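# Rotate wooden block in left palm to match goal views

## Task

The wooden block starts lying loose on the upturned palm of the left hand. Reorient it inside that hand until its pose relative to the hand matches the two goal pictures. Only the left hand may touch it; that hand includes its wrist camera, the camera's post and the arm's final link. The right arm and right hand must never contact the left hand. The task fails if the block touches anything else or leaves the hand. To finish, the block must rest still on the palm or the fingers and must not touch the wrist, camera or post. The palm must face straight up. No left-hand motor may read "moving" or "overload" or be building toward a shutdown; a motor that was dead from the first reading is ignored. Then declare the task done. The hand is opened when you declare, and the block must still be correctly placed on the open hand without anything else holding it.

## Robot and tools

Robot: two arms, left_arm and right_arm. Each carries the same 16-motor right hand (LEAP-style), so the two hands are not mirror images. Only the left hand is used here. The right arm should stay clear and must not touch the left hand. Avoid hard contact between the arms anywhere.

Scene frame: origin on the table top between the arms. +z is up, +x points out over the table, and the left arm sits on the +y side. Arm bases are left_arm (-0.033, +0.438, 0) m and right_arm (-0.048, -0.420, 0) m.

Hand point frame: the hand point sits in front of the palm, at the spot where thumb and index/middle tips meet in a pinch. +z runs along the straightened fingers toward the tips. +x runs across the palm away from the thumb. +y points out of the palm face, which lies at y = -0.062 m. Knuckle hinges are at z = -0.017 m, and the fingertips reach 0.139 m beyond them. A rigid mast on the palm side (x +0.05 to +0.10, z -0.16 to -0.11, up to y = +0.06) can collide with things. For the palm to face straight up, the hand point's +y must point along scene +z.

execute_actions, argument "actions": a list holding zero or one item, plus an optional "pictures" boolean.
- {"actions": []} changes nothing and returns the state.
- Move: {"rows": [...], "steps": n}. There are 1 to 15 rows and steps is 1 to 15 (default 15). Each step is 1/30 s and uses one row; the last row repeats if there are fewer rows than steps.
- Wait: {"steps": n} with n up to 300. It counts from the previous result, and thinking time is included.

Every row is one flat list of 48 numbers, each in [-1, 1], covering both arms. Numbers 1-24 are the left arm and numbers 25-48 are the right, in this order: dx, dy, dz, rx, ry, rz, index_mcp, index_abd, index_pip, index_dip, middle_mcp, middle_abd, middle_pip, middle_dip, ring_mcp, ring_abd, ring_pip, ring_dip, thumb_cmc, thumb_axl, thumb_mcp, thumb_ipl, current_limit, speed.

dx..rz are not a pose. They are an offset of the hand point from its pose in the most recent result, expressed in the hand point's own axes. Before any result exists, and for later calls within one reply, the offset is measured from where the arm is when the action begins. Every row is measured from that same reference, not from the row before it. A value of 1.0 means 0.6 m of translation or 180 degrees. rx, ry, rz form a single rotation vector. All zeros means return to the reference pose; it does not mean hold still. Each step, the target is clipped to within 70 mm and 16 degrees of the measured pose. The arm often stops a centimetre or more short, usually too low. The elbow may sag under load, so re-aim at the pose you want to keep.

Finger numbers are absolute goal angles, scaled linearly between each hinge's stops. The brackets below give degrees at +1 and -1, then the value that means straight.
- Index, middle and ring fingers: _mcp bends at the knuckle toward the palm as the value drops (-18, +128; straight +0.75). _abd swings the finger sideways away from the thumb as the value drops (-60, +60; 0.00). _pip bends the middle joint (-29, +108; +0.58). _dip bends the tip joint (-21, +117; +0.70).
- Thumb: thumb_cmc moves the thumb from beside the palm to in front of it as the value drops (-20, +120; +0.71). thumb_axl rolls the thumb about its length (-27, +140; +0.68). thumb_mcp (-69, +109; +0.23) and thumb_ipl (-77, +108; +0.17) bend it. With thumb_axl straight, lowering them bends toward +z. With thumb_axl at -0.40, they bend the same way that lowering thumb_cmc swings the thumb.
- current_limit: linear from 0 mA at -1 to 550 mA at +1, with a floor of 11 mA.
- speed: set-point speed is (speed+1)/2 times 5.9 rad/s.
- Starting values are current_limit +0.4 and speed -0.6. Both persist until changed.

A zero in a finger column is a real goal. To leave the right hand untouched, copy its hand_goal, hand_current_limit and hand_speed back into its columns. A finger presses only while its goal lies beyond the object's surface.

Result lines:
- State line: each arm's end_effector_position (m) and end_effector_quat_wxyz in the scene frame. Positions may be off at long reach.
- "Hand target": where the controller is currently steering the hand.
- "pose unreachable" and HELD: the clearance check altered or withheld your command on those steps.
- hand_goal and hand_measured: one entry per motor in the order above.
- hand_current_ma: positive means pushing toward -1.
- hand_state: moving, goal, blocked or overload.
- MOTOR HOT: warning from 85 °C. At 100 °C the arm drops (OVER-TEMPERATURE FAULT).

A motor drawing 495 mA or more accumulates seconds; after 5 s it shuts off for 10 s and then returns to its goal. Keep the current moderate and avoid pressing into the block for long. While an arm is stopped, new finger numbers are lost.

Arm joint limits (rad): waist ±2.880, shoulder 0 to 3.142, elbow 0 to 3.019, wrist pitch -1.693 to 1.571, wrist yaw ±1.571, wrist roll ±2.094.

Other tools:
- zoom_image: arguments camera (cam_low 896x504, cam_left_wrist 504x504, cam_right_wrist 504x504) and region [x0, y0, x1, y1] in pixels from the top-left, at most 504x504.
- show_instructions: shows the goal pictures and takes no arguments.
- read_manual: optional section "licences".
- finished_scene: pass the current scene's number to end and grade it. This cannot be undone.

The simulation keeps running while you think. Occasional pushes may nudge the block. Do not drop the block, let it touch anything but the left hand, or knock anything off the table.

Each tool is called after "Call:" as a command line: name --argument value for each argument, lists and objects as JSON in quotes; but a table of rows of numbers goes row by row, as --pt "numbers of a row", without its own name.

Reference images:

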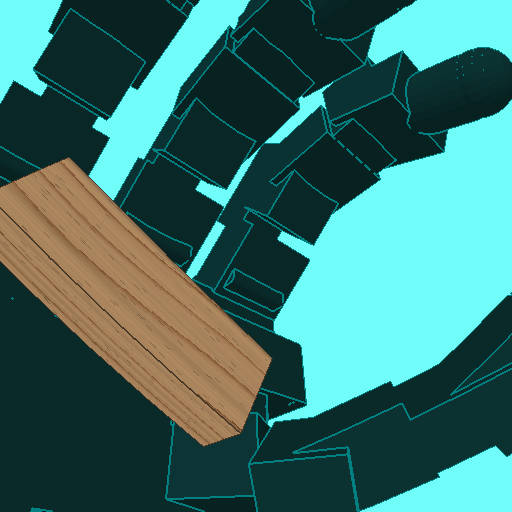

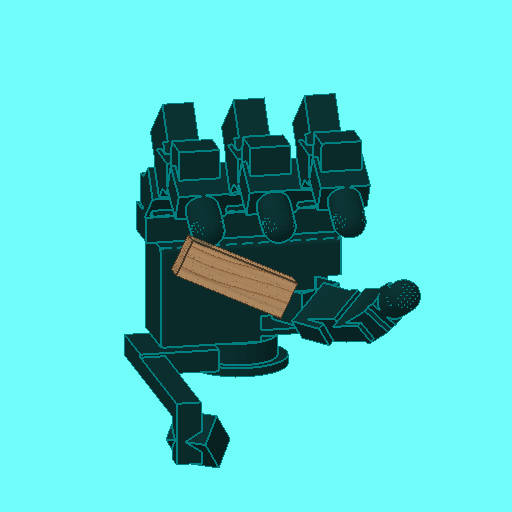

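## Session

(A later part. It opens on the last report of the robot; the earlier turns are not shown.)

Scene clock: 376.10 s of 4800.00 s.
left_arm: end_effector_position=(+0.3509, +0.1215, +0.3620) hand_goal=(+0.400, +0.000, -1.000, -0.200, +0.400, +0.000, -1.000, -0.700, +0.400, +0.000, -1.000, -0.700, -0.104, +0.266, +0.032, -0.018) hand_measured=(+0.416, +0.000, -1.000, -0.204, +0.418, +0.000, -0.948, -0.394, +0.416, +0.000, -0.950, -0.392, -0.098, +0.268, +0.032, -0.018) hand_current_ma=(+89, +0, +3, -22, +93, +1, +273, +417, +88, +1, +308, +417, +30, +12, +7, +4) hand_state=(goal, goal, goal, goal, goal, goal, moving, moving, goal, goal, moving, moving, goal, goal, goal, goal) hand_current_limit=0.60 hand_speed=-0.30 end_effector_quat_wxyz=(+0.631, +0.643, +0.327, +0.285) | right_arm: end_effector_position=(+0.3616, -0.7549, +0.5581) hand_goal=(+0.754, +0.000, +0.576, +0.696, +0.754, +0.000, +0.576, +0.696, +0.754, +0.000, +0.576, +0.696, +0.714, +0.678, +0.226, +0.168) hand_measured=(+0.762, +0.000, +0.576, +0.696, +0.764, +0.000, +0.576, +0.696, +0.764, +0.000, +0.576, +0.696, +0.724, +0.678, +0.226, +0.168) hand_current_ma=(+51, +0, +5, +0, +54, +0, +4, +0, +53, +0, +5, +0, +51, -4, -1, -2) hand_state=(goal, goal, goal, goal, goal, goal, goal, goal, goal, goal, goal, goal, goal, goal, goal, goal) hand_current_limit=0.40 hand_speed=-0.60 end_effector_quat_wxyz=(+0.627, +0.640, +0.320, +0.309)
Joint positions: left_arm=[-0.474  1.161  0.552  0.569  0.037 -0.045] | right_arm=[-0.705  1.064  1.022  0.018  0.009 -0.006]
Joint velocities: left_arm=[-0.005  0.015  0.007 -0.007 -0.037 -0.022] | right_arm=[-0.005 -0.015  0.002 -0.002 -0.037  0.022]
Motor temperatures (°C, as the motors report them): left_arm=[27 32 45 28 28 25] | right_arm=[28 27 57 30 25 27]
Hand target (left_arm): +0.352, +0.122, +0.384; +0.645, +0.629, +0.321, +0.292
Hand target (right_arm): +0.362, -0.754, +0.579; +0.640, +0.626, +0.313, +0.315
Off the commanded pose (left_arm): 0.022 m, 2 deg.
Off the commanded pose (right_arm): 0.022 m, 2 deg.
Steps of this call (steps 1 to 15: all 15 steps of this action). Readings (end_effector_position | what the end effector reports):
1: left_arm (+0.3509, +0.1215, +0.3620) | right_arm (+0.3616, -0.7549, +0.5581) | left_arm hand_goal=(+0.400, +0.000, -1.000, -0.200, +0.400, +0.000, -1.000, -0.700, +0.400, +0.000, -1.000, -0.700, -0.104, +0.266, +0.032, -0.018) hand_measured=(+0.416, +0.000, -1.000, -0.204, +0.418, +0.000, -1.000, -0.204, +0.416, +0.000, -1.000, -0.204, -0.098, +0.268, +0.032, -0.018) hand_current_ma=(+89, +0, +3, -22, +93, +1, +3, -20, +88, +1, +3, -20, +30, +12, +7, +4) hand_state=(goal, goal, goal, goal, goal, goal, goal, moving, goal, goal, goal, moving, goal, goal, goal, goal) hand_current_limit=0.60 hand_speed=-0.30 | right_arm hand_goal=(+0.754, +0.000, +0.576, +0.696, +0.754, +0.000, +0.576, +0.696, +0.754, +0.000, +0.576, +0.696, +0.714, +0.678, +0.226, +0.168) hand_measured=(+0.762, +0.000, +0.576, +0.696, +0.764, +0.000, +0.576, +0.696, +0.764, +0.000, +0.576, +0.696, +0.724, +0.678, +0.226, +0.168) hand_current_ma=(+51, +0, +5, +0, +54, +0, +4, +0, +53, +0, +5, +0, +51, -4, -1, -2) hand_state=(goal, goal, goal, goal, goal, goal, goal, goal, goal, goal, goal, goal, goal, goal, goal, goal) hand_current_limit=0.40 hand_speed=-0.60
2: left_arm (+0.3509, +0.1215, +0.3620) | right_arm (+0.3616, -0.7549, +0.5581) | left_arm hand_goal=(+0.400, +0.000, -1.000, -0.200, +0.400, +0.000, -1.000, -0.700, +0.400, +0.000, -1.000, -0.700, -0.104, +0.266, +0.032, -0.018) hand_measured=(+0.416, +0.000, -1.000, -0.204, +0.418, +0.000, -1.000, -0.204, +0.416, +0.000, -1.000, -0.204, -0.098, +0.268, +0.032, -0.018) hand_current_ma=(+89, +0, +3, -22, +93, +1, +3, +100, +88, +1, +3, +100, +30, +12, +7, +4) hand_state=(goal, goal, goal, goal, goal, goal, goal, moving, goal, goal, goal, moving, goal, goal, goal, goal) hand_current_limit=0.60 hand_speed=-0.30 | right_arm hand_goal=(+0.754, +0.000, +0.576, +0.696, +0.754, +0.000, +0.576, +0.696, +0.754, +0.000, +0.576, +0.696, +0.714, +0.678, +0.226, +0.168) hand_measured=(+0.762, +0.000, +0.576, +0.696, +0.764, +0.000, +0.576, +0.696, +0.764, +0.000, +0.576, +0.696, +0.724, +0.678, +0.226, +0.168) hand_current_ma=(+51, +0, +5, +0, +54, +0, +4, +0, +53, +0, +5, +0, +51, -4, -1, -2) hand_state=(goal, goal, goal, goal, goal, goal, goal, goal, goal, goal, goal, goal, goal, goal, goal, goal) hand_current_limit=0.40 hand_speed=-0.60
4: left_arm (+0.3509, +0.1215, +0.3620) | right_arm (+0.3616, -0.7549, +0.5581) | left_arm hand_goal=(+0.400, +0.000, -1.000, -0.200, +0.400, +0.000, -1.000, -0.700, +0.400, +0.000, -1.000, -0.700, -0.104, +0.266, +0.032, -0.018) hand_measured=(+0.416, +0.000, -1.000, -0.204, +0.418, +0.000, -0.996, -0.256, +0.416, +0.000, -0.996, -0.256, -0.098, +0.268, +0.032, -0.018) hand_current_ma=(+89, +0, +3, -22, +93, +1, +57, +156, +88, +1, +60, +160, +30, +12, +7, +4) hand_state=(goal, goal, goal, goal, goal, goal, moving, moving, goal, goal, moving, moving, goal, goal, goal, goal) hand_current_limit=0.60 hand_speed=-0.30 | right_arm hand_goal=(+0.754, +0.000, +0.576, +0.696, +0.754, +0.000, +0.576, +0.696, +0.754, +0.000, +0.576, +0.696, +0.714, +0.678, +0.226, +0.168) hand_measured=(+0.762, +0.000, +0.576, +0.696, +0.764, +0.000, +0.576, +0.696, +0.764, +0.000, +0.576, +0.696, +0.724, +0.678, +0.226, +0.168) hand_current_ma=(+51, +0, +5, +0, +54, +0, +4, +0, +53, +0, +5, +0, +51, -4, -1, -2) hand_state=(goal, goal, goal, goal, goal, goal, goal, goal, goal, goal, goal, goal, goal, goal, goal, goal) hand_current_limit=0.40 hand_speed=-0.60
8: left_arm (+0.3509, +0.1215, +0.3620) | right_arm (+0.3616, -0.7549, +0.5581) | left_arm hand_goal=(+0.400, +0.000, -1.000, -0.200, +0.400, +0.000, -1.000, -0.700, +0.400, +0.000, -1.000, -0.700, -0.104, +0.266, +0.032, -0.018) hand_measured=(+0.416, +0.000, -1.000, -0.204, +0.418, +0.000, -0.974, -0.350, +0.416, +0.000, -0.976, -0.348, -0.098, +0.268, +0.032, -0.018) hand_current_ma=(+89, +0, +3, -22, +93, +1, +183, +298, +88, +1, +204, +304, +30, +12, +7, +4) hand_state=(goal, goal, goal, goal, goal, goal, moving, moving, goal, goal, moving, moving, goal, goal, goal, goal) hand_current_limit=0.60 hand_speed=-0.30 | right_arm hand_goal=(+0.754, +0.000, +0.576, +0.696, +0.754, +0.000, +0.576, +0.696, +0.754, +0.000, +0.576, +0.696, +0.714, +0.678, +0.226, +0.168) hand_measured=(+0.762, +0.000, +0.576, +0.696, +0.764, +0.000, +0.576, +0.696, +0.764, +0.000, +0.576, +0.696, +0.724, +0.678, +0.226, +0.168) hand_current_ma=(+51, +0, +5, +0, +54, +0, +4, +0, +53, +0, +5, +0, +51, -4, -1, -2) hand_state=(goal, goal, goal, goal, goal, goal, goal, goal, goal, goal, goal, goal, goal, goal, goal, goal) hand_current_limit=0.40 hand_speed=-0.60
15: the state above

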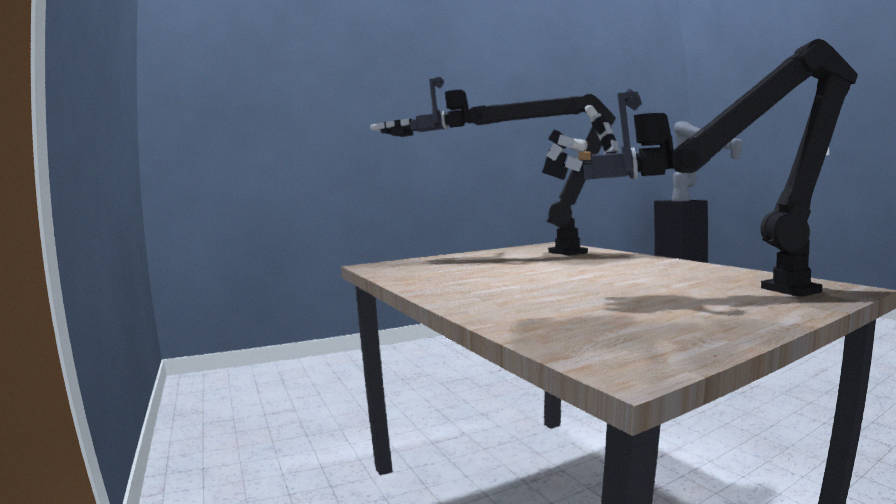

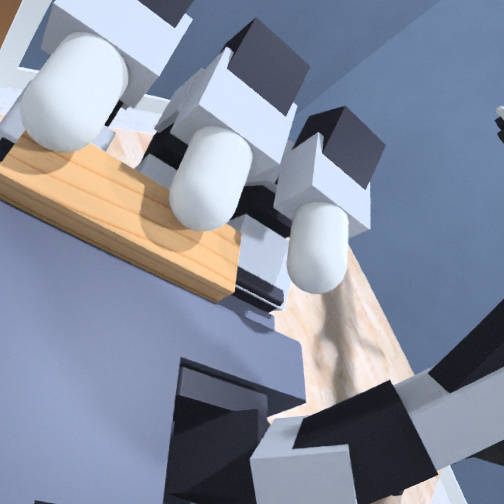

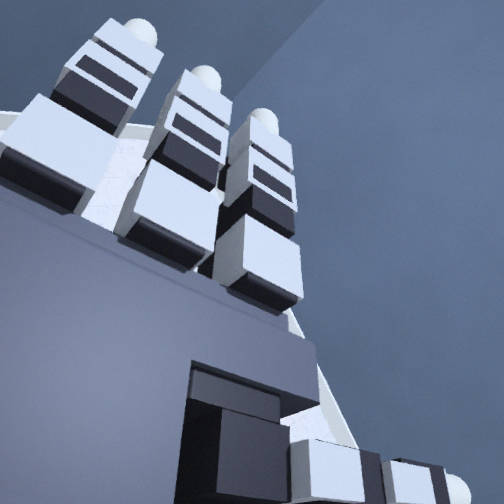

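Call:
execute_actions --actions '[]'

Scene clock: 394.67 s of 4800.00 s.
left_arm: end_effector_position=(+0.3509, +0.1215, +0.3620) hand_goal=(+0.400, +0.000, -1.000, -0.200, +0.400, +0.000, -1.000, -0.700, +0.400, +0.000, -1.000, -0.700, -0.104, +0.266, +0.032, -0.018) hand_measured=(+0.416, +0.000, -1.000, -0.204, +0.418, +0.000, -0.944, -0.404, +0.416, +0.000, -0.946, -0.400, -0.098, +0.268, +0.032, -0.018) hand_current_ma=(+89, +0, +3, -22, +93, +1, +289, +440, +88, +1, +326, +440, +30, +12, +7, +4) hand_state=(goal, goal, goal, goal, goal, goal, blocked, blocked, goal, goal, blocked, blocked, goal, goal, goal, goal) hand_current_limit=0.60 hand_speed=-0.30 end_effector_quat_wxyz=(+0.631, +0.643, +0.327, +0.285) | right_arm: end_effector_position=(+0.3616, -0.7549, +0.5581) hand_goal=(+0.754, +0.000, +0.576, +0.696, +0.754, +0.000, +0.576, +0.696, +0.754, +0.000, +0.576, +0.696, +0.714, +0.678, +0.226, +0.168) hand_measured=(+0.762, +0.000, +0.576, +0.696, +0.764, +0.000, +0.576, +0.696, +0.764, +0.000, +0.576, +0.696, +0.724, +0.678, +0.226, +0.168) hand_current_ma=(+51, +0, +5, +0, +54, +0, +4, +0, +53, +0, +5, +0, +51, -4, -1, -2) hand_state=(goal, goal, goal, goal, goal, goal, goal, goal, goal, goal, goal, goal, goal, goal, goal, goal) hand_current_limit=0.40 hand_speed=-0.60 end_effector_quat_wxyz=(+0.627, +0.640, +0.320, +0.309)
Joint positions: left_arm=[-0.474  1.161  0.552  0.569  0.037 -0.045] | right_arm=[-0.705  1.064  1.022  0.018  0.009 -0.006]
Joint velocities: left_arm=[ 0.015 -0.015 -0.022 -0.002  0.007 -0.022] | right_arm=[ 0.005 -0.005  0.002  0.007 -0.081  0.037]
Motor temperatures (°C, as the motors report them): left_arm=[27 32 46 28 28 25] | right_arm=[28 27 58 30 25 27]
Hand target (left_arm): +0.352, +0.122, +0.384; +0.645, +0.629, +0.321, +0.292
Hand target (right_arm): +0.362, -0.754, +0.579; +0.640, +0.626, +0.313, +0.315
Off the commanded pose (left_arm): 0.022 m, 2 deg.
Off the commanded pose (right_arm): 0.022 m, 2 deg.
Steps of this call (steps 1 to 557: nothing new was sent). Readings (end_effector_position | what the end effector reports):
1: left_arm (+0.3509, +0.1215, +0.3620) | right_arm (+0.3616, -0.7549, +0.5581) | left_arm hand_goal=(+0.400, +0.000, -1.000, -0.200, +0.400, +0.000, -1.000, -0.700, +0.400, +0.000, -1.000, -0.700, -0.104, +0.266, +0.032, -0.018) hand_measured=(+0.416, +0.000, -1.000, -0.204, +0.418, +0.000, -0.946, -0.396, +0.416, +0.000, -0.950, -0.394, -0.098, +0.268, +0.032, -0.018) hand_current_ma=(+89, +0, +3, -22, +93, +1, +277, +422, +88, +1, +312, +422, +30, +12, +7, +4) hand_state=(goal, goal, goal, goal, goal, goal, moving, moving, goal, goal, moving, moving, goal, goal, goal, goal) hand_current_limit=0.60 hand_speed=-0.30 | right_arm hand_goal=(+0.754, +0.000, +0.576, +0.696, +0.754, +0.000, +0.576, +0.696, +0.754, +0.000, +0.576, +0.696, +0.714, +0.678, +0.226, +0.168) hand_measured=(+0.762, +0.000, +0.576, +0.696, +0.764, +0.000, +0.576, +0.696, +0.764, +0.000, +0.576, +0.696, +0.724, +0.678, +0.226, +0.168) hand_current_ma=(+51, +0, +5, +0, +54, +0, +4, +0, +53, +0, +5, +0, +51, -4, -1, -2) hand_state=(goal, goal, goal, goal, goal, goal, goal, goal, goal, goal, goal, goal, goal, goal, goal, goal) hand_current_limit=0.40 hand_speed=-0.60
2: left_arm (+0.3509, +0.1215, +0.3620) | right_arm (+0.3616, -0.7549, +0.5581) | left_arm hand_goal=(+0.400, +0.000, -1.000, -0.200, +0.400, +0.000, -1.000, -0.700, +0.400, +0.000, -1.000, -0.700, -0.104, +0.266, +0.032, -0.018) hand_measured=(+0.416, +0.000, -1.000, -0.204, +0.418, +0.000, -0.946, -0.398, +0.416, +0.000, -0.948, -0.396, -0.098, +0.268, +0.032, -0.018) hand_current_ma=(+89, +0, +3, -22, +93, +1, +280, +426, +88, +1, +316, +426, +30, +12, +7, +4) hand_state=(goal, goal, goal, goal, goal, goal, moving, moving, goal, goal, moving, moving, goal, goal, goal, goal) hand_current_limit=0.60 hand_speed=-0.30 | right_arm hand_goal=(+0.754, +0.000, +0.576, +0.696, +0.754, +0.000, +0.576, +0.696, +0.754, +0.000, +0.576, +0.696, +0.714, +0.678, +0.226, +0.168) hand_measured=(+0.762, +0.000, +0.576, +0.696, +0.764, +0.000, +0.576, +0.696, +0.764, +0.000, +0.576, +0.696, +0.724, +0.678, +0.226, +0.168) hand_current_ma=(+51, +0, +5, +0, +54, +0, +4, +0, +53, +0, +5, +0, +51, -4, -1, -2) hand_state=(goal, goal, goal, goal, goal, goal, goal, goal, goal, goal, goal, goal, goal, goal, goal, goal) hand_current_limit=0.40 hand_speed=-0.60
4: left_arm (+0.3509, +0.1215, +0.3620) | right_arm (+0.3616, -0.7549, +0.5581) | left_arm hand_goal=(+0.400, +0.000, -1.000, -0.200, +0.400, +0.000, -1.000, -0.700, +0.400, +0.000, -1.000, -0.700, -0.104, +0.266, +0.032, -0.018) hand_measured=(+0.416, +0.000, -1.000, -0.204, +0.418, +0.000, -0.944, -0.400, +0.416, +0.000, -0.948, -0.398, -0.098, +0.268, +0.032, -0.018) hand_current_ma=(+89, +0, +3, -22, +93, +1, +284, +432, +88, +1, +320, +432, +30, +12, +7, +4) hand_state=(goal, goal, goal, goal, goal, goal, blocked, moving, goal, goal, blocked, moving, goal, goal, goal, goal) hand_current_limit=0.60 hand_speed=-0.30 | right_arm hand_goal=(+0.754, +0.000, +0.576, +0.696, +0.754, +0.000, +0.576, +0.696, +0.754, +0.000, +0.576, +0.696, +0.714, +0.678, +0.226, +0.168) hand_measured=(+0.762, +0.000, +0.576, +0.696, +0.764, +0.000, +0.576, +0.696, +0.764, +0.000, +0.576, +0.696, +0.724, +0.678, +0.226, +0.168) hand_current_ma=(+51, +0, +5, +0, +54, +0, +4, +0, +53, +0, +5, +0, +51, -4, -1, -2) hand_state=(goal, goal, goal, goal, goal, goal, goal, goal, goal, goal, goal, goal, goal, goal, goal, goal) hand_current_limit=0.40 hand_speed=-0.60
8: left_arm (+0.3509, +0.1215, +0.3620) | right_arm (+0.3616, -0.7549, +0.5581) | left_arm hand_goal=(+0.400, +0.000, -1.000, -0.200, +0.400, +0.000, -1.000, -0.700, +0.400, +0.000, -1.000, -0.700, -0.104, +0.266, +0.032, -0.018) hand_measured=(+0.416, +0.000, -1.000, -0.204, +0.418, +0.000, -0.944, -0.402, +0.416, +0.000, -0.946, -0.400, -0.098, +0.268, +0.032, -0.018) hand_current_ma=(+89, +0, +3, -22, +93, +1, +288, +438, +88, +1, +325, +438, +30, +12, +7, +4) hand_state=(goal, goal, goal, goal, goal, goal, blocked, blocked, goal, goal, blocked, blocked, goal, goal, goal, goal) hand_current_limit=0.60 hand_speed=-0.30 | right_arm hand_goal=(+0.754, +0.000, +0.576, +0.696, +0.754, +0.000, +0.576, +0.696, +0.754, +0.000, +0.576, +0.696, +0.714, +0.678, +0.226, +0.168) hand_measured=(+0.762, +0.000, +0.576, +0.696, +0.764, +0.000, +0.576, +0.696, +0.764, +0.000, +0.576, +0.696, +0.724, +0.678, +0.226, +0.168) hand_current_ma=(+51, +0, +5, +0, +54, +0, +4, +0, +53, +0, +5, +0, +51, -4, -1, -2) hand_state=(goal, goal, goal, goal, goal, goal, goal, goal, goal, goal, goal, goal, goal, goal, goal, goal) hand_current_limit=0.40 hand_speed=-0.60
557: the state above

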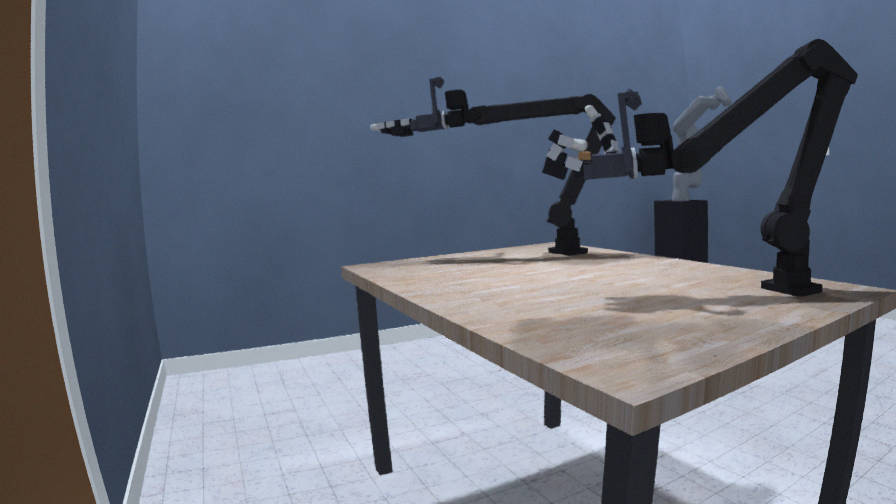

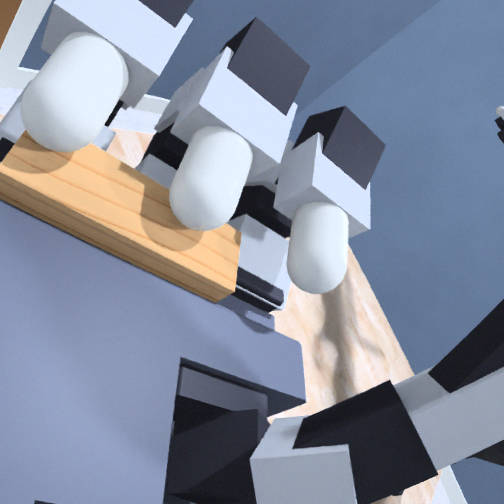

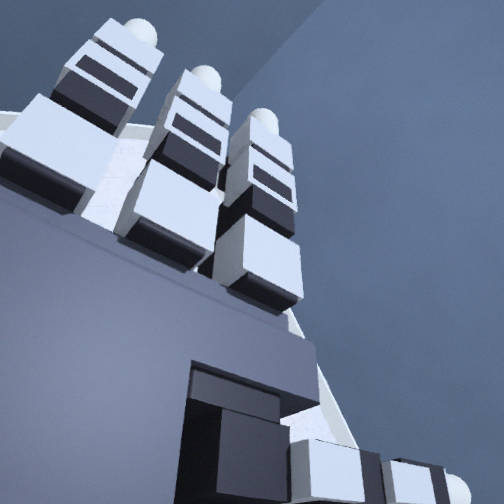

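Call:
execute_actions --actions '[{"rows": [[0,0.037,0,-0.0135,0,0, 0.4,0,-0.52,-0.2, 0.4,0,-0.52,-1.0, 0.4,0,-0.52,-1.0, -0.104,0.266,0.032,-0.018, 0.6,-0.6, 0,0.036,0,-0.0135,0,0, 0.754,0,0.576,0.696, 0.754,0,0.576,0.696, 0.754,0,0.576,0.696, 0.714,0.678,0.226,0.168, 0.4,-0.6]], "steps": 15}]' --pictures false

Call:
execute_actions --actions '[{"steps": 20}]'

Scene clock: 437.53 s of 4800.00 s.
left_arm: end_effector_position=(+0.3509, +0.1215, +0.3620) hand_goal=(+0.400, +0.000, -0.520, -0.200, +0.400, +0.000, -0.520, -1.000, +0.400, +0.000, -0.520, -1.000, -0.104, +0.266, +0.032, -0.018) hand_measured=(+0.416, +0.000, -0.600, -0.204, +0.416, +0.000, -0.600, -0.758, +0.416, +0.000, -0.600, -0.758, -0.098, +0.268, +0.032, -0.018) hand_current_ma=(+89, +0, -62, -22, +91, +1, -63, +50, +88, +1, -61, +50, +30, +12, +7, +4) hand_state=(goal, goal, moving, goal, goal, goal, moving, moving, goal, goal, moving, moving, goal, goal, goal, goal) hand_current_limit=0.60 hand_speed=-0.60 end_effector_quat_wxyz=(+0.631, +0.643, +0.327, +0.285) | right_arm: end_effector_position=(+0.3616, -0.7549, +0.5581) hand_goal=(+0.754, +0.000, +0.576, +0.696, +0.754, +0.000, +0.576, +0.696, +0.754, +0.000, +0.576, +0.696, +0.714, +0.678, +0.226, +0.168) hand_measured=(+0.762, +0.000, +0.576, +0.696, +0.764, +0.000, +0.576, +0.696, +0.764, +0.000, +0.576, +0.696, +0.724, +0.678, +0.226, +0.168) hand_current_ma=(+51, +0, +5, +0, +54, +0, +4, +0, +53, +0, +5, +0, +51, -4, -1, -2) hand_state=(goal, goal, goal, goal, goal, goal, goal, goal, goal, goal, goal, goal, goal, goal, goal, goal) hand_current_limit=0.40 hand_speed=-0.60 end_effector_quat_wxyz=(+0.627, +0.640, +0.320, +0.309)
Joint positions: left_arm=[-0.474  1.161  0.552  0.569  0.037 -0.045] | right_arm=[-0.705  1.064  1.022  0.018  0.009 -0.006]
Joint velocities: left_arm=[-0.005 -0.015 -0.017 -0.002 -0.022  0.007] | right_arm=[-0.005 -0.005 -0.007 -0.002 -0.037  0.051]
Motor temperatures (°C, as the motors report them): left_arm=[27 32 47 28 28 25] | right_arm=[28 27 60 30 25 27]
Hand target (left_arm): +0.352, +0.122, +0.384; +0.645, +0.629, +0.321, +0.292
Hand target (right_arm): +0.362, -0.754, +0.579; +0.640, +0.626, +0.313, +0.315
Off the commanded pose (left_arm): 0.022 m, 2 deg.
Off the commanded pose (right_arm): 0.022 m, 2 deg.
Steps of this call (steps 1 to 1271: nothing new was sent; steps 1272 to 1286: all 15 steps of this action). Readings (end_effector_position | what the end effector reports):
1272: left_arm (+0.3509, +0.1215, +0.3620) | right_arm (+0.3616, -0.7549, +0.5581) | left_arm hand_goal=(+0.400, +0.000, -0.520, -0.200, +0.400, +0.000, -0.520, -1.000, +0.400, +0.000, -0.520, -1.000, -0.104, +0.266, +0.032, -0.018) hand_measured=(+0.416, +0.000, -1.000, -0.204, +0.418, +0.000, -0.944, -0.404, +0.416, +0.000, -0.946, -0.400, -0.098, +0.268, +0.032, -0.018) hand_current_ma=(+89, +0, +3, -22, +93, +1, +289, +440, +88, +1, +326, +440, +30, +12, +7, +4) hand_state=(goal, goal, moving, goal, goal, goal, moving, moving, goal, goal, moving, moving, goal, goal, goal, goal) hand_current_limit=0.60 hand_speed=-0.60 | right_arm hand_goal=(+0.754, +0.000, +0.576, +0.696, +0.754, +0.000, +0.576, +0.696, +0.754, +0.000, +0.576, +0.696, +0.714, +0.678, +0.226, +0.168) hand_measured=(+0.762, +0.000, +0.576, +0.696, +0.764, +0.000, +0.576, +0.696, +0.764, +0.000, +0.576, +0.696, +0.724, +0.678, +0.226, +0.168) hand_current_ma=(+51, +0, +5, +0, +54, +0, +4, +0, +53, +0, +5, +0, +51, -4, -1, -2) hand_state=(goal, goal, goal, goal, goal, goal, goal, goal, goal, goal, goal, goal, goal, goal, goal, goal) hand_current_limit=0.40 hand_speed=-0.60
1273: left_arm (+0.3509, +0.1215, +0.3620) | right_arm (+0.3616, -0.7549, +0.5581) | left_arm hand_goal=(+0.400, +0.000, -0.520, -0.200, +0.400, +0.000, -0.520, -1.000, +0.400, +0.000, -0.520, -1.000, -0.104, +0.266, +0.032, -0.018) hand_measured=(+0.416, +0.000, -1.000, -0.204, +0.418, +0.000, -0.942, -0.404, +0.416, +0.000, -0.946, -0.400, -0.098, +0.268, +0.032, -0.018) hand_current_ma=(+89, +0, -73, -22, +93, +1, +230, +438, +88, +1, +261, +438, +30, +12, +7, +4) hand_state=(goal, goal, moving, goal, goal, goal, moving, blocked, goal, goal, moving, blocked, goal, goal, goal, goal) hand_current_limit=0.60 hand_speed=-0.60 | right_arm hand_goal=(+0.754, +0.000, +0.576, +0.696, +0.754, +0.000, +0.576, +0.696, +0.754, +0.000, +0.576, +0.696, +0.714, +0.678, +0.226, +0.168) hand_measured=(+0.762, +0.000, +0.576, +0.696, +0.764, +0.000, +0.576, +0.696, +0.764, +0.000, +0.576, +0.696, +0.724, +0.678, +0.226, +0.168) hand_current_ma=(+51, +0, +5, +0, +54, +0, +4, +0, +53, +0, +5, +0, +51, -4, -1, -2) hand_state=(goal, goal, goal, goal, goal, goal, goal, goal, goal, goal, goal, goal, goal, goal, goal, goal) hand_current_limit=0.40 hand_speed=-0.60
1275: left_arm (+0.3509, +0.1215, +0.3620) | right_arm (+0.3616, -0.7549, +0.5581) | left_arm hand_goal=(+0.400, +0.000, -0.520, -0.200, +0.400, +0.000, -0.520, -1.000, +0.400, +0.000, -0.520, -1.000, -0.104, +0.266, +0.032, -0.018) hand_measured=(+0.416, +0.000, -0.958, -0.204, +0.418, +0.000, -0.918, -0.424, +0.416, +0.000, -0.920, -0.422, -0.098, +0.268, +0.032, -0.018) hand_current_ma=(+89, +0, -77, -22, +90, +1, +44, +228, +88, +1, +48, +221, +30, +12, +7, +4) hand_state=(goal, goal, moving, goal, goal, goal, moving, moving, goal, goal, moving, moving, goal, goal, goal, goal) hand_current_limit=0.60 hand_speed=-0.60 | right_arm hand_goal=(+0.754, +0.000, +0.576, +0.696, +0.754, +0.000, +0.576, +0.696, +0.754, +0.000, +0.576, +0.696, +0.714, +0.678, +0.226, +0.168) hand_measured=(+0.762, +0.000, +0.576, +0.696, +0.764, +0.000, +0.576, +0.696, +0.764, +0.000, +0.576, +0.696, +0.724, +0.678, +0.226, +0.168) hand_current_ma=(+51, +0, +5, +0, +54, +0, +4, +0, +53, +0, +5, +0, +51, -4, -1, -2) hand_state=(goal, goal, goal, goal, goal, goal, goal, goal, goal, goal, goal, goal, goal, goal, goal, goal) hand_current_limit=0.40 hand_speed=-0.60
1279: left_arm (+0.3509, +0.1215, +0.3620) | right_arm (+0.3616, -0.7549, +0.5581) | left_arm hand_goal=(+0.400, +0.000, -0.520, -0.200, +0.400, +0.000, -0.520, -1.000, +0.400, +0.000, -0.520, -1.000, -0.104, +0.266, +0.032, -0.018) hand_measured=(+0.416, +0.000, -0.830, -0.204, +0.416, +0.000, -0.822, -0.528, +0.416, +0.000, -0.822, -0.528, -0.098, +0.268, +0.032, -0.018) hand_current_ma=(+89, +0, -70, -22, +91, +1, -63, +57, +88, +1, -64, +56, +30, +12, +7, +4) hand_state=(goal, goal, moving, goal, goal, goal, moving, moving, goal, goal, moving, moving, goal, goal, goal, goal) hand_current_limit=0.60 hand_speed=-0.60 | right_arm hand_goal=(+0.754, +0.000, +0.576, +0.696, +0.754, +0.000, +0.576, +0.696, +0.754, +0.000, +0.576, +0.696, +0.714, +0.678, +0.226, +0.168) hand_measured=(+0.762, +0.000, +0.576, +0.696, +0.764, +0.000, +0.576, +0.696, +0.764, +0.000, +0.576, +0.696, +0.724, +0.678, +0.226, +0.168) hand_current_ma=(+51, +0, +5, +0, +54, +0, +4, +0, +53, +0, +5, +0, +51, -4, -1, -2) hand_state=(goal, goal, goal, goal, goal, goal, goal, goal, goal, goal, goal, goal, goal, goal, goal, goal) hand_current_limit=0.40 hand_speed=-0.60
1286: the state above

Scene clock: 438.20 s of 4800.00 s.
left_arm: end_effector_position=(+0.3509, +0.1215, +0.3620) hand_goal=(+0.400, +0.000, -0.520, -0.200, +0.400, +0.000, -0.520, -1.000, +0.400, +0.000, -0.520, -1.000, -0.104, +0.266, +0.032, -0.018) hand_measured=(+0.416, +0.000, -0.524, -0.204, +0.416, +0.000, -0.524, -0.998, +0.416, +0.000, -0.524, -0.998, -0.098, +0.268, +0.032, -0.018) hand_current_ma=(+89, +0, -20, -22, +91, +1, -20, +11, +88, +1, -20, +11, +30, +12, +7, +4) hand_state=(goal, goal, goal, goal, goal, goal, goal, goal, goal, goal, goal, goal, goal, goal, goal, goal) hand_current_limit=0.60 hand_speed=-0.60 end_effector_quat_wxyz=(+0.631, +0.643, +0.327, +0.285) | right_arm: end_effector_position=(+0.3616, -0.7549, +0.5581) hand_goal=(+0.754, +0.000, +0.576, +0.696, +0.754, +0.000, +0.576, +0.696, +0.754, +0.000, +0.576, +0.696, +0.714, +0.678, +0.226, +0.168) hand_measured=(+0.762, +0.000, +0.576, +0.696, +0.764, +0.000, +0.576, +0.696, +0.764, +0.000, +0.576, +0.696, +0.724, +0.678, +0.226, +0.168) hand_current_ma=(+51, +0, +5, +0, +54, +0, +4, +0, +53, +0, +5, +0, +51, -4, -1, -2) hand_state=(goal, goal, goal, goal, goal, goal, goal, goal, goal, goal, goal, goal, goal, goal, goal, goal) hand_current_limit=0.40 hand_speed=-0.60 end_effector_quat_wxyz=(+0.627, +0.640, +0.320, +0.309)
Joint positions: left_arm=[-0.474  1.161  0.552  0.569  0.037 -0.045] | right_arm=[-0.705  1.064  1.022  0.018  0.009 -0.006]
Joint velocities: left_arm=[-0.015 -0.005  0.017 -0.012  0.007  0.051] | right_arm=[-0.005 -0.005  0.012  0.002  0.007 -0.022]
Motor temperatures (°C, as the motors report them): left_arm=[27 32 47 28 28 25] | right_arm=[28 27 60 30 25 27]
Hand target (left_arm): +0.352, +0.122, +0.384; +0.645, +0.629, +0.321, +0.292
Hand target (right_arm): +0.362, -0.754, +0.579; +0.640, +0.626, +0.313, +0.315
Off the commanded pose (left_arm): 0.022 m, 2 deg.
Off the commanded pose (right_arm): 0.022 m, 2 deg.
Steps of this call (steps 1 to 20: nothing new was sent). Readings (end_effector_position | what the end effector reports):
1: left_arm (+0.3509, +0.1215, +0.3620) | right_arm (+0.3616, -0.7549, +0.5581) | left_arm hand_goal=(+0.400, +0.000, -0.520, -0.200, +0.400, +0.000, -0.520, -1.000, +0.400, +0.000, -0.520, -1.000, -0.104, +0.266, +0.032, -0.018) hand_measured=(+0.416, +0.000, -0.566, -0.204, +0.416, +0.000, -0.566, -0.790, +0.416, +0.000, -0.568, -0.790, -0.098, +0.268, +0.032, -0.018) hand_current_ma=(+89, +0, -39, -22, +91, +1, -40, +50, +88, +1, -42, +50, +30, +12, +7, +4) hand_state=(goal, goal, moving, goal, goal, goal, moving, moving, goal, goal, moving, moving, goal, goal, goal, goal) hand_current_limit=0.60 hand_speed=-0.60 | right_arm hand_goal=(+0.754, +0.000, +0.576, +0.696, +0.754, +0.000, +0.576, +0.696, +0.754, +0.000, +0.576, +0.696, +0.714, +0.678, +0.226, +0.168) hand_measured=(+0.762, +0.000, +0.576, +0.696, +0.764, +0.000, +0.576, +0.696, +0.764, +0.000, +0.576, +0.696, +0.724, +0.678, +0.226, +0.168) hand_current_ma=(+51, +0, +5, +0, +54, +0, +4, +0, +53, +0, +5, +0, +51, -4, -1, -2) hand_state=(goal, goal, goal, goal, goal, goal, goal, goal, goal, goal, goal, goal, goal, goal, goal, goal) hand_current_limit=0.40 hand_speed=-0.60
2: left_arm (+0.3509, +0.1215, +0.3620) | right_arm (+0.3616, -0.7549, +0.5581) | left_arm hand_goal=(+0.400, +0.000, -0.520, -0.200, +0.400, +0.000, -0.520, -1.000, +0.400, +0.000, -0.520, -1.000, -0.104, +0.266, +0.032, -0.018) hand_measured=(+0.416, +0.000, -0.540, -0.204, +0.416, +0.000, -0.540, -0.824, +0.416, +0.000, -0.540, -0.824, -0.098, +0.268, +0.032, -0.018) hand_current_ma=(+89, +0, -1, -22, +91, +1, -6, +50, +88, +1, +0, +50, +30, +12, +7, +4) hand_state=(goal, goal, moving, goal, goal, goal, moving, moving, goal, goal, moving, moving, goal, goal, goal, goal) hand_current_limit=0.60 hand_speed=-0.60 | right_arm hand_goal=(+0.754, +0.000, +0.576, +0.696, +0.754, +0.000, +0.576, +0.696, +0.754, +0.000, +0.576, +0.696, +0.714, +0.678, +0.226, +0.168) hand_measured=(+0.762, +0.000, +0.576, +0.696, +0.764, +0.000, +0.576, +0.696, +0.764, +0.000, +0.576, +0.696, +0.724, +0.678, +0.226, +0.168) hand_current_ma=(+51, +0, +5, +0, +54, +0, +4, +0, +53, +0, +5, +0, +51, -4, -1, -2) hand_state=(goal, goal, goal, goal, goal, goal, goal, goal, goal, goal, goal, goal, goal, goal, goal, goal) hand_current_limit=0.40 hand_speed=-0.60
4: left_arm (+0.3509, +0.1215, +0.3620) | right_arm (+0.3616, -0.7549, +0.5581) | left_arm hand_goal=(+0.400, +0.000, -0.520, -0.200, +0.400, +0.000, -0.520, -1.000, +0.400, +0.000, -0.520, -1.000, -0.104, +0.266, +0.032, -0.018) hand_measured=(+0.416, +0.000, -0.524, -0.204, +0.416, +0.000, -0.526, -0.888, +0.416, +0.000, -0.524, -0.888, -0.098, +0.268, +0.032, -0.018) hand_current_ma=(+89, +0, -18, -22, +91, +1, -17, +50, +88, +1, -17, +50, +30, +12, +7, +4) hand_state=(goal, goal, moving, goal, goal, goal, moving, moving, goal, goal, moving, moving, goal, goal, goal, goal) hand_current_limit=0.60 hand_speed=-0.60 | right_arm hand_goal=(+0.754, +0.000, +0.576, +0.696, +0.754, +0.000, +0.576, +0.696, +0.754, +0.000, +0.576, +0.696, +0.714, +0.678, +0.226, +0.168) hand_measured=(+0.762, +0.000, +0.576, +0.696, +0.764, +0.000, +0.576, +0.696, +0.764, +0.000, +0.576, +0.696, +0.724, +0.678, +0.226, +0.168) hand_current_ma=(+51, +0, +5, +0, +54, +0, +4, +0, +53, +0, +5, +0, +51, -4, -1, -2) hand_state=(goal, goal, goal, goal, goal, goal, goal, goal, goal, goal, goal, goal, goal, goal, goal, goal) hand_current_limit=0.40 hand_speed=-0.60
8: left_arm (+0.3509, +0.1215, +0.3620) | right_arm (+0.3616, -0.7549, +0.5581) | left_arm hand_goal=(+0.400, +0.000, -0.520, -0.200, +0.400, +0.000, -0.520, -1.000, +0.400, +0.000, -0.520, -1.000, -0.104, +0.266, +0.032, -0.018) hand_measured=(+0.416, +0.000, -0.524, -0.204, +0.416, +0.000, -0.524, -0.994, +0.416, +0.000, -0.524, -0.994, -0.098, +0.268, +0.032, -0.018) hand_current_ma=(+89, +0, -20, -22, +91, +1, -20, +3, +88, +1, -20, +3, +30, +12, +7, +4) hand_state=(goal, goal, goal, goal, goal, goal, goal, moving, goal, goal, goal, moving, goal, goal, goal, goal) hand_current_limit=0.60 hand_speed=-0.60 | right_arm hand_goal=(+0.754, +0.000, +0.576, +0.696, +0.754, +0.000, +0.576, +0.696, +0.754, +0.000, +0.576, +0.696, +0.714, +0.678, +0.226, +0.168) hand_measured=(+0.762, +0.000, +0.576, +0.696, +0.764, +0.000, +0.576, +0.696, +0.764, +0.000, +0.576, +0.696, +0.724, +0.678, +0.226, +0.168) hand_current_ma=(+51, +0, +5, +0, +54, +0, +4, +0, +53, +0, +5, +0, +51, -4, -1, -2) hand_state=(goal, goal, goal, goal, goal, goal, goal, goal, goal, goal, goal, goal, goal, goal, goal, goal) hand_current_limit=0.40 hand_speed=-0.60
20: the state above

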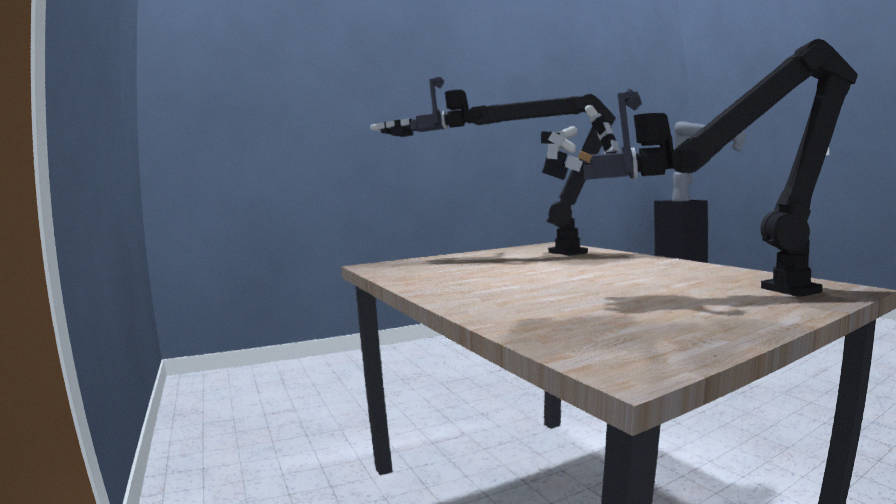

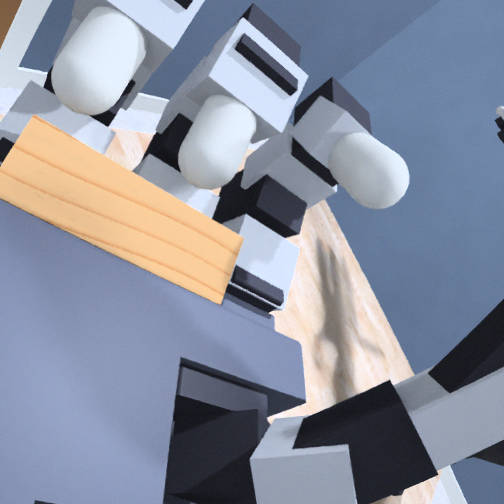

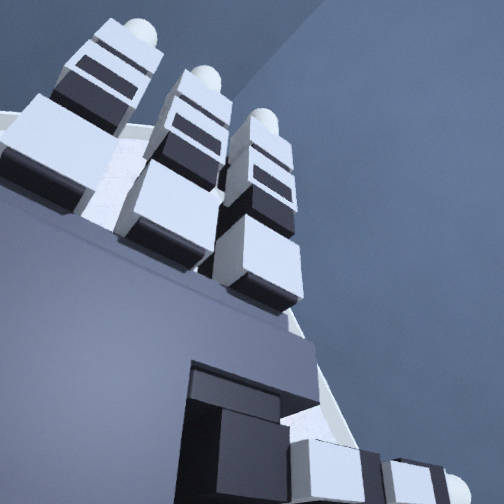

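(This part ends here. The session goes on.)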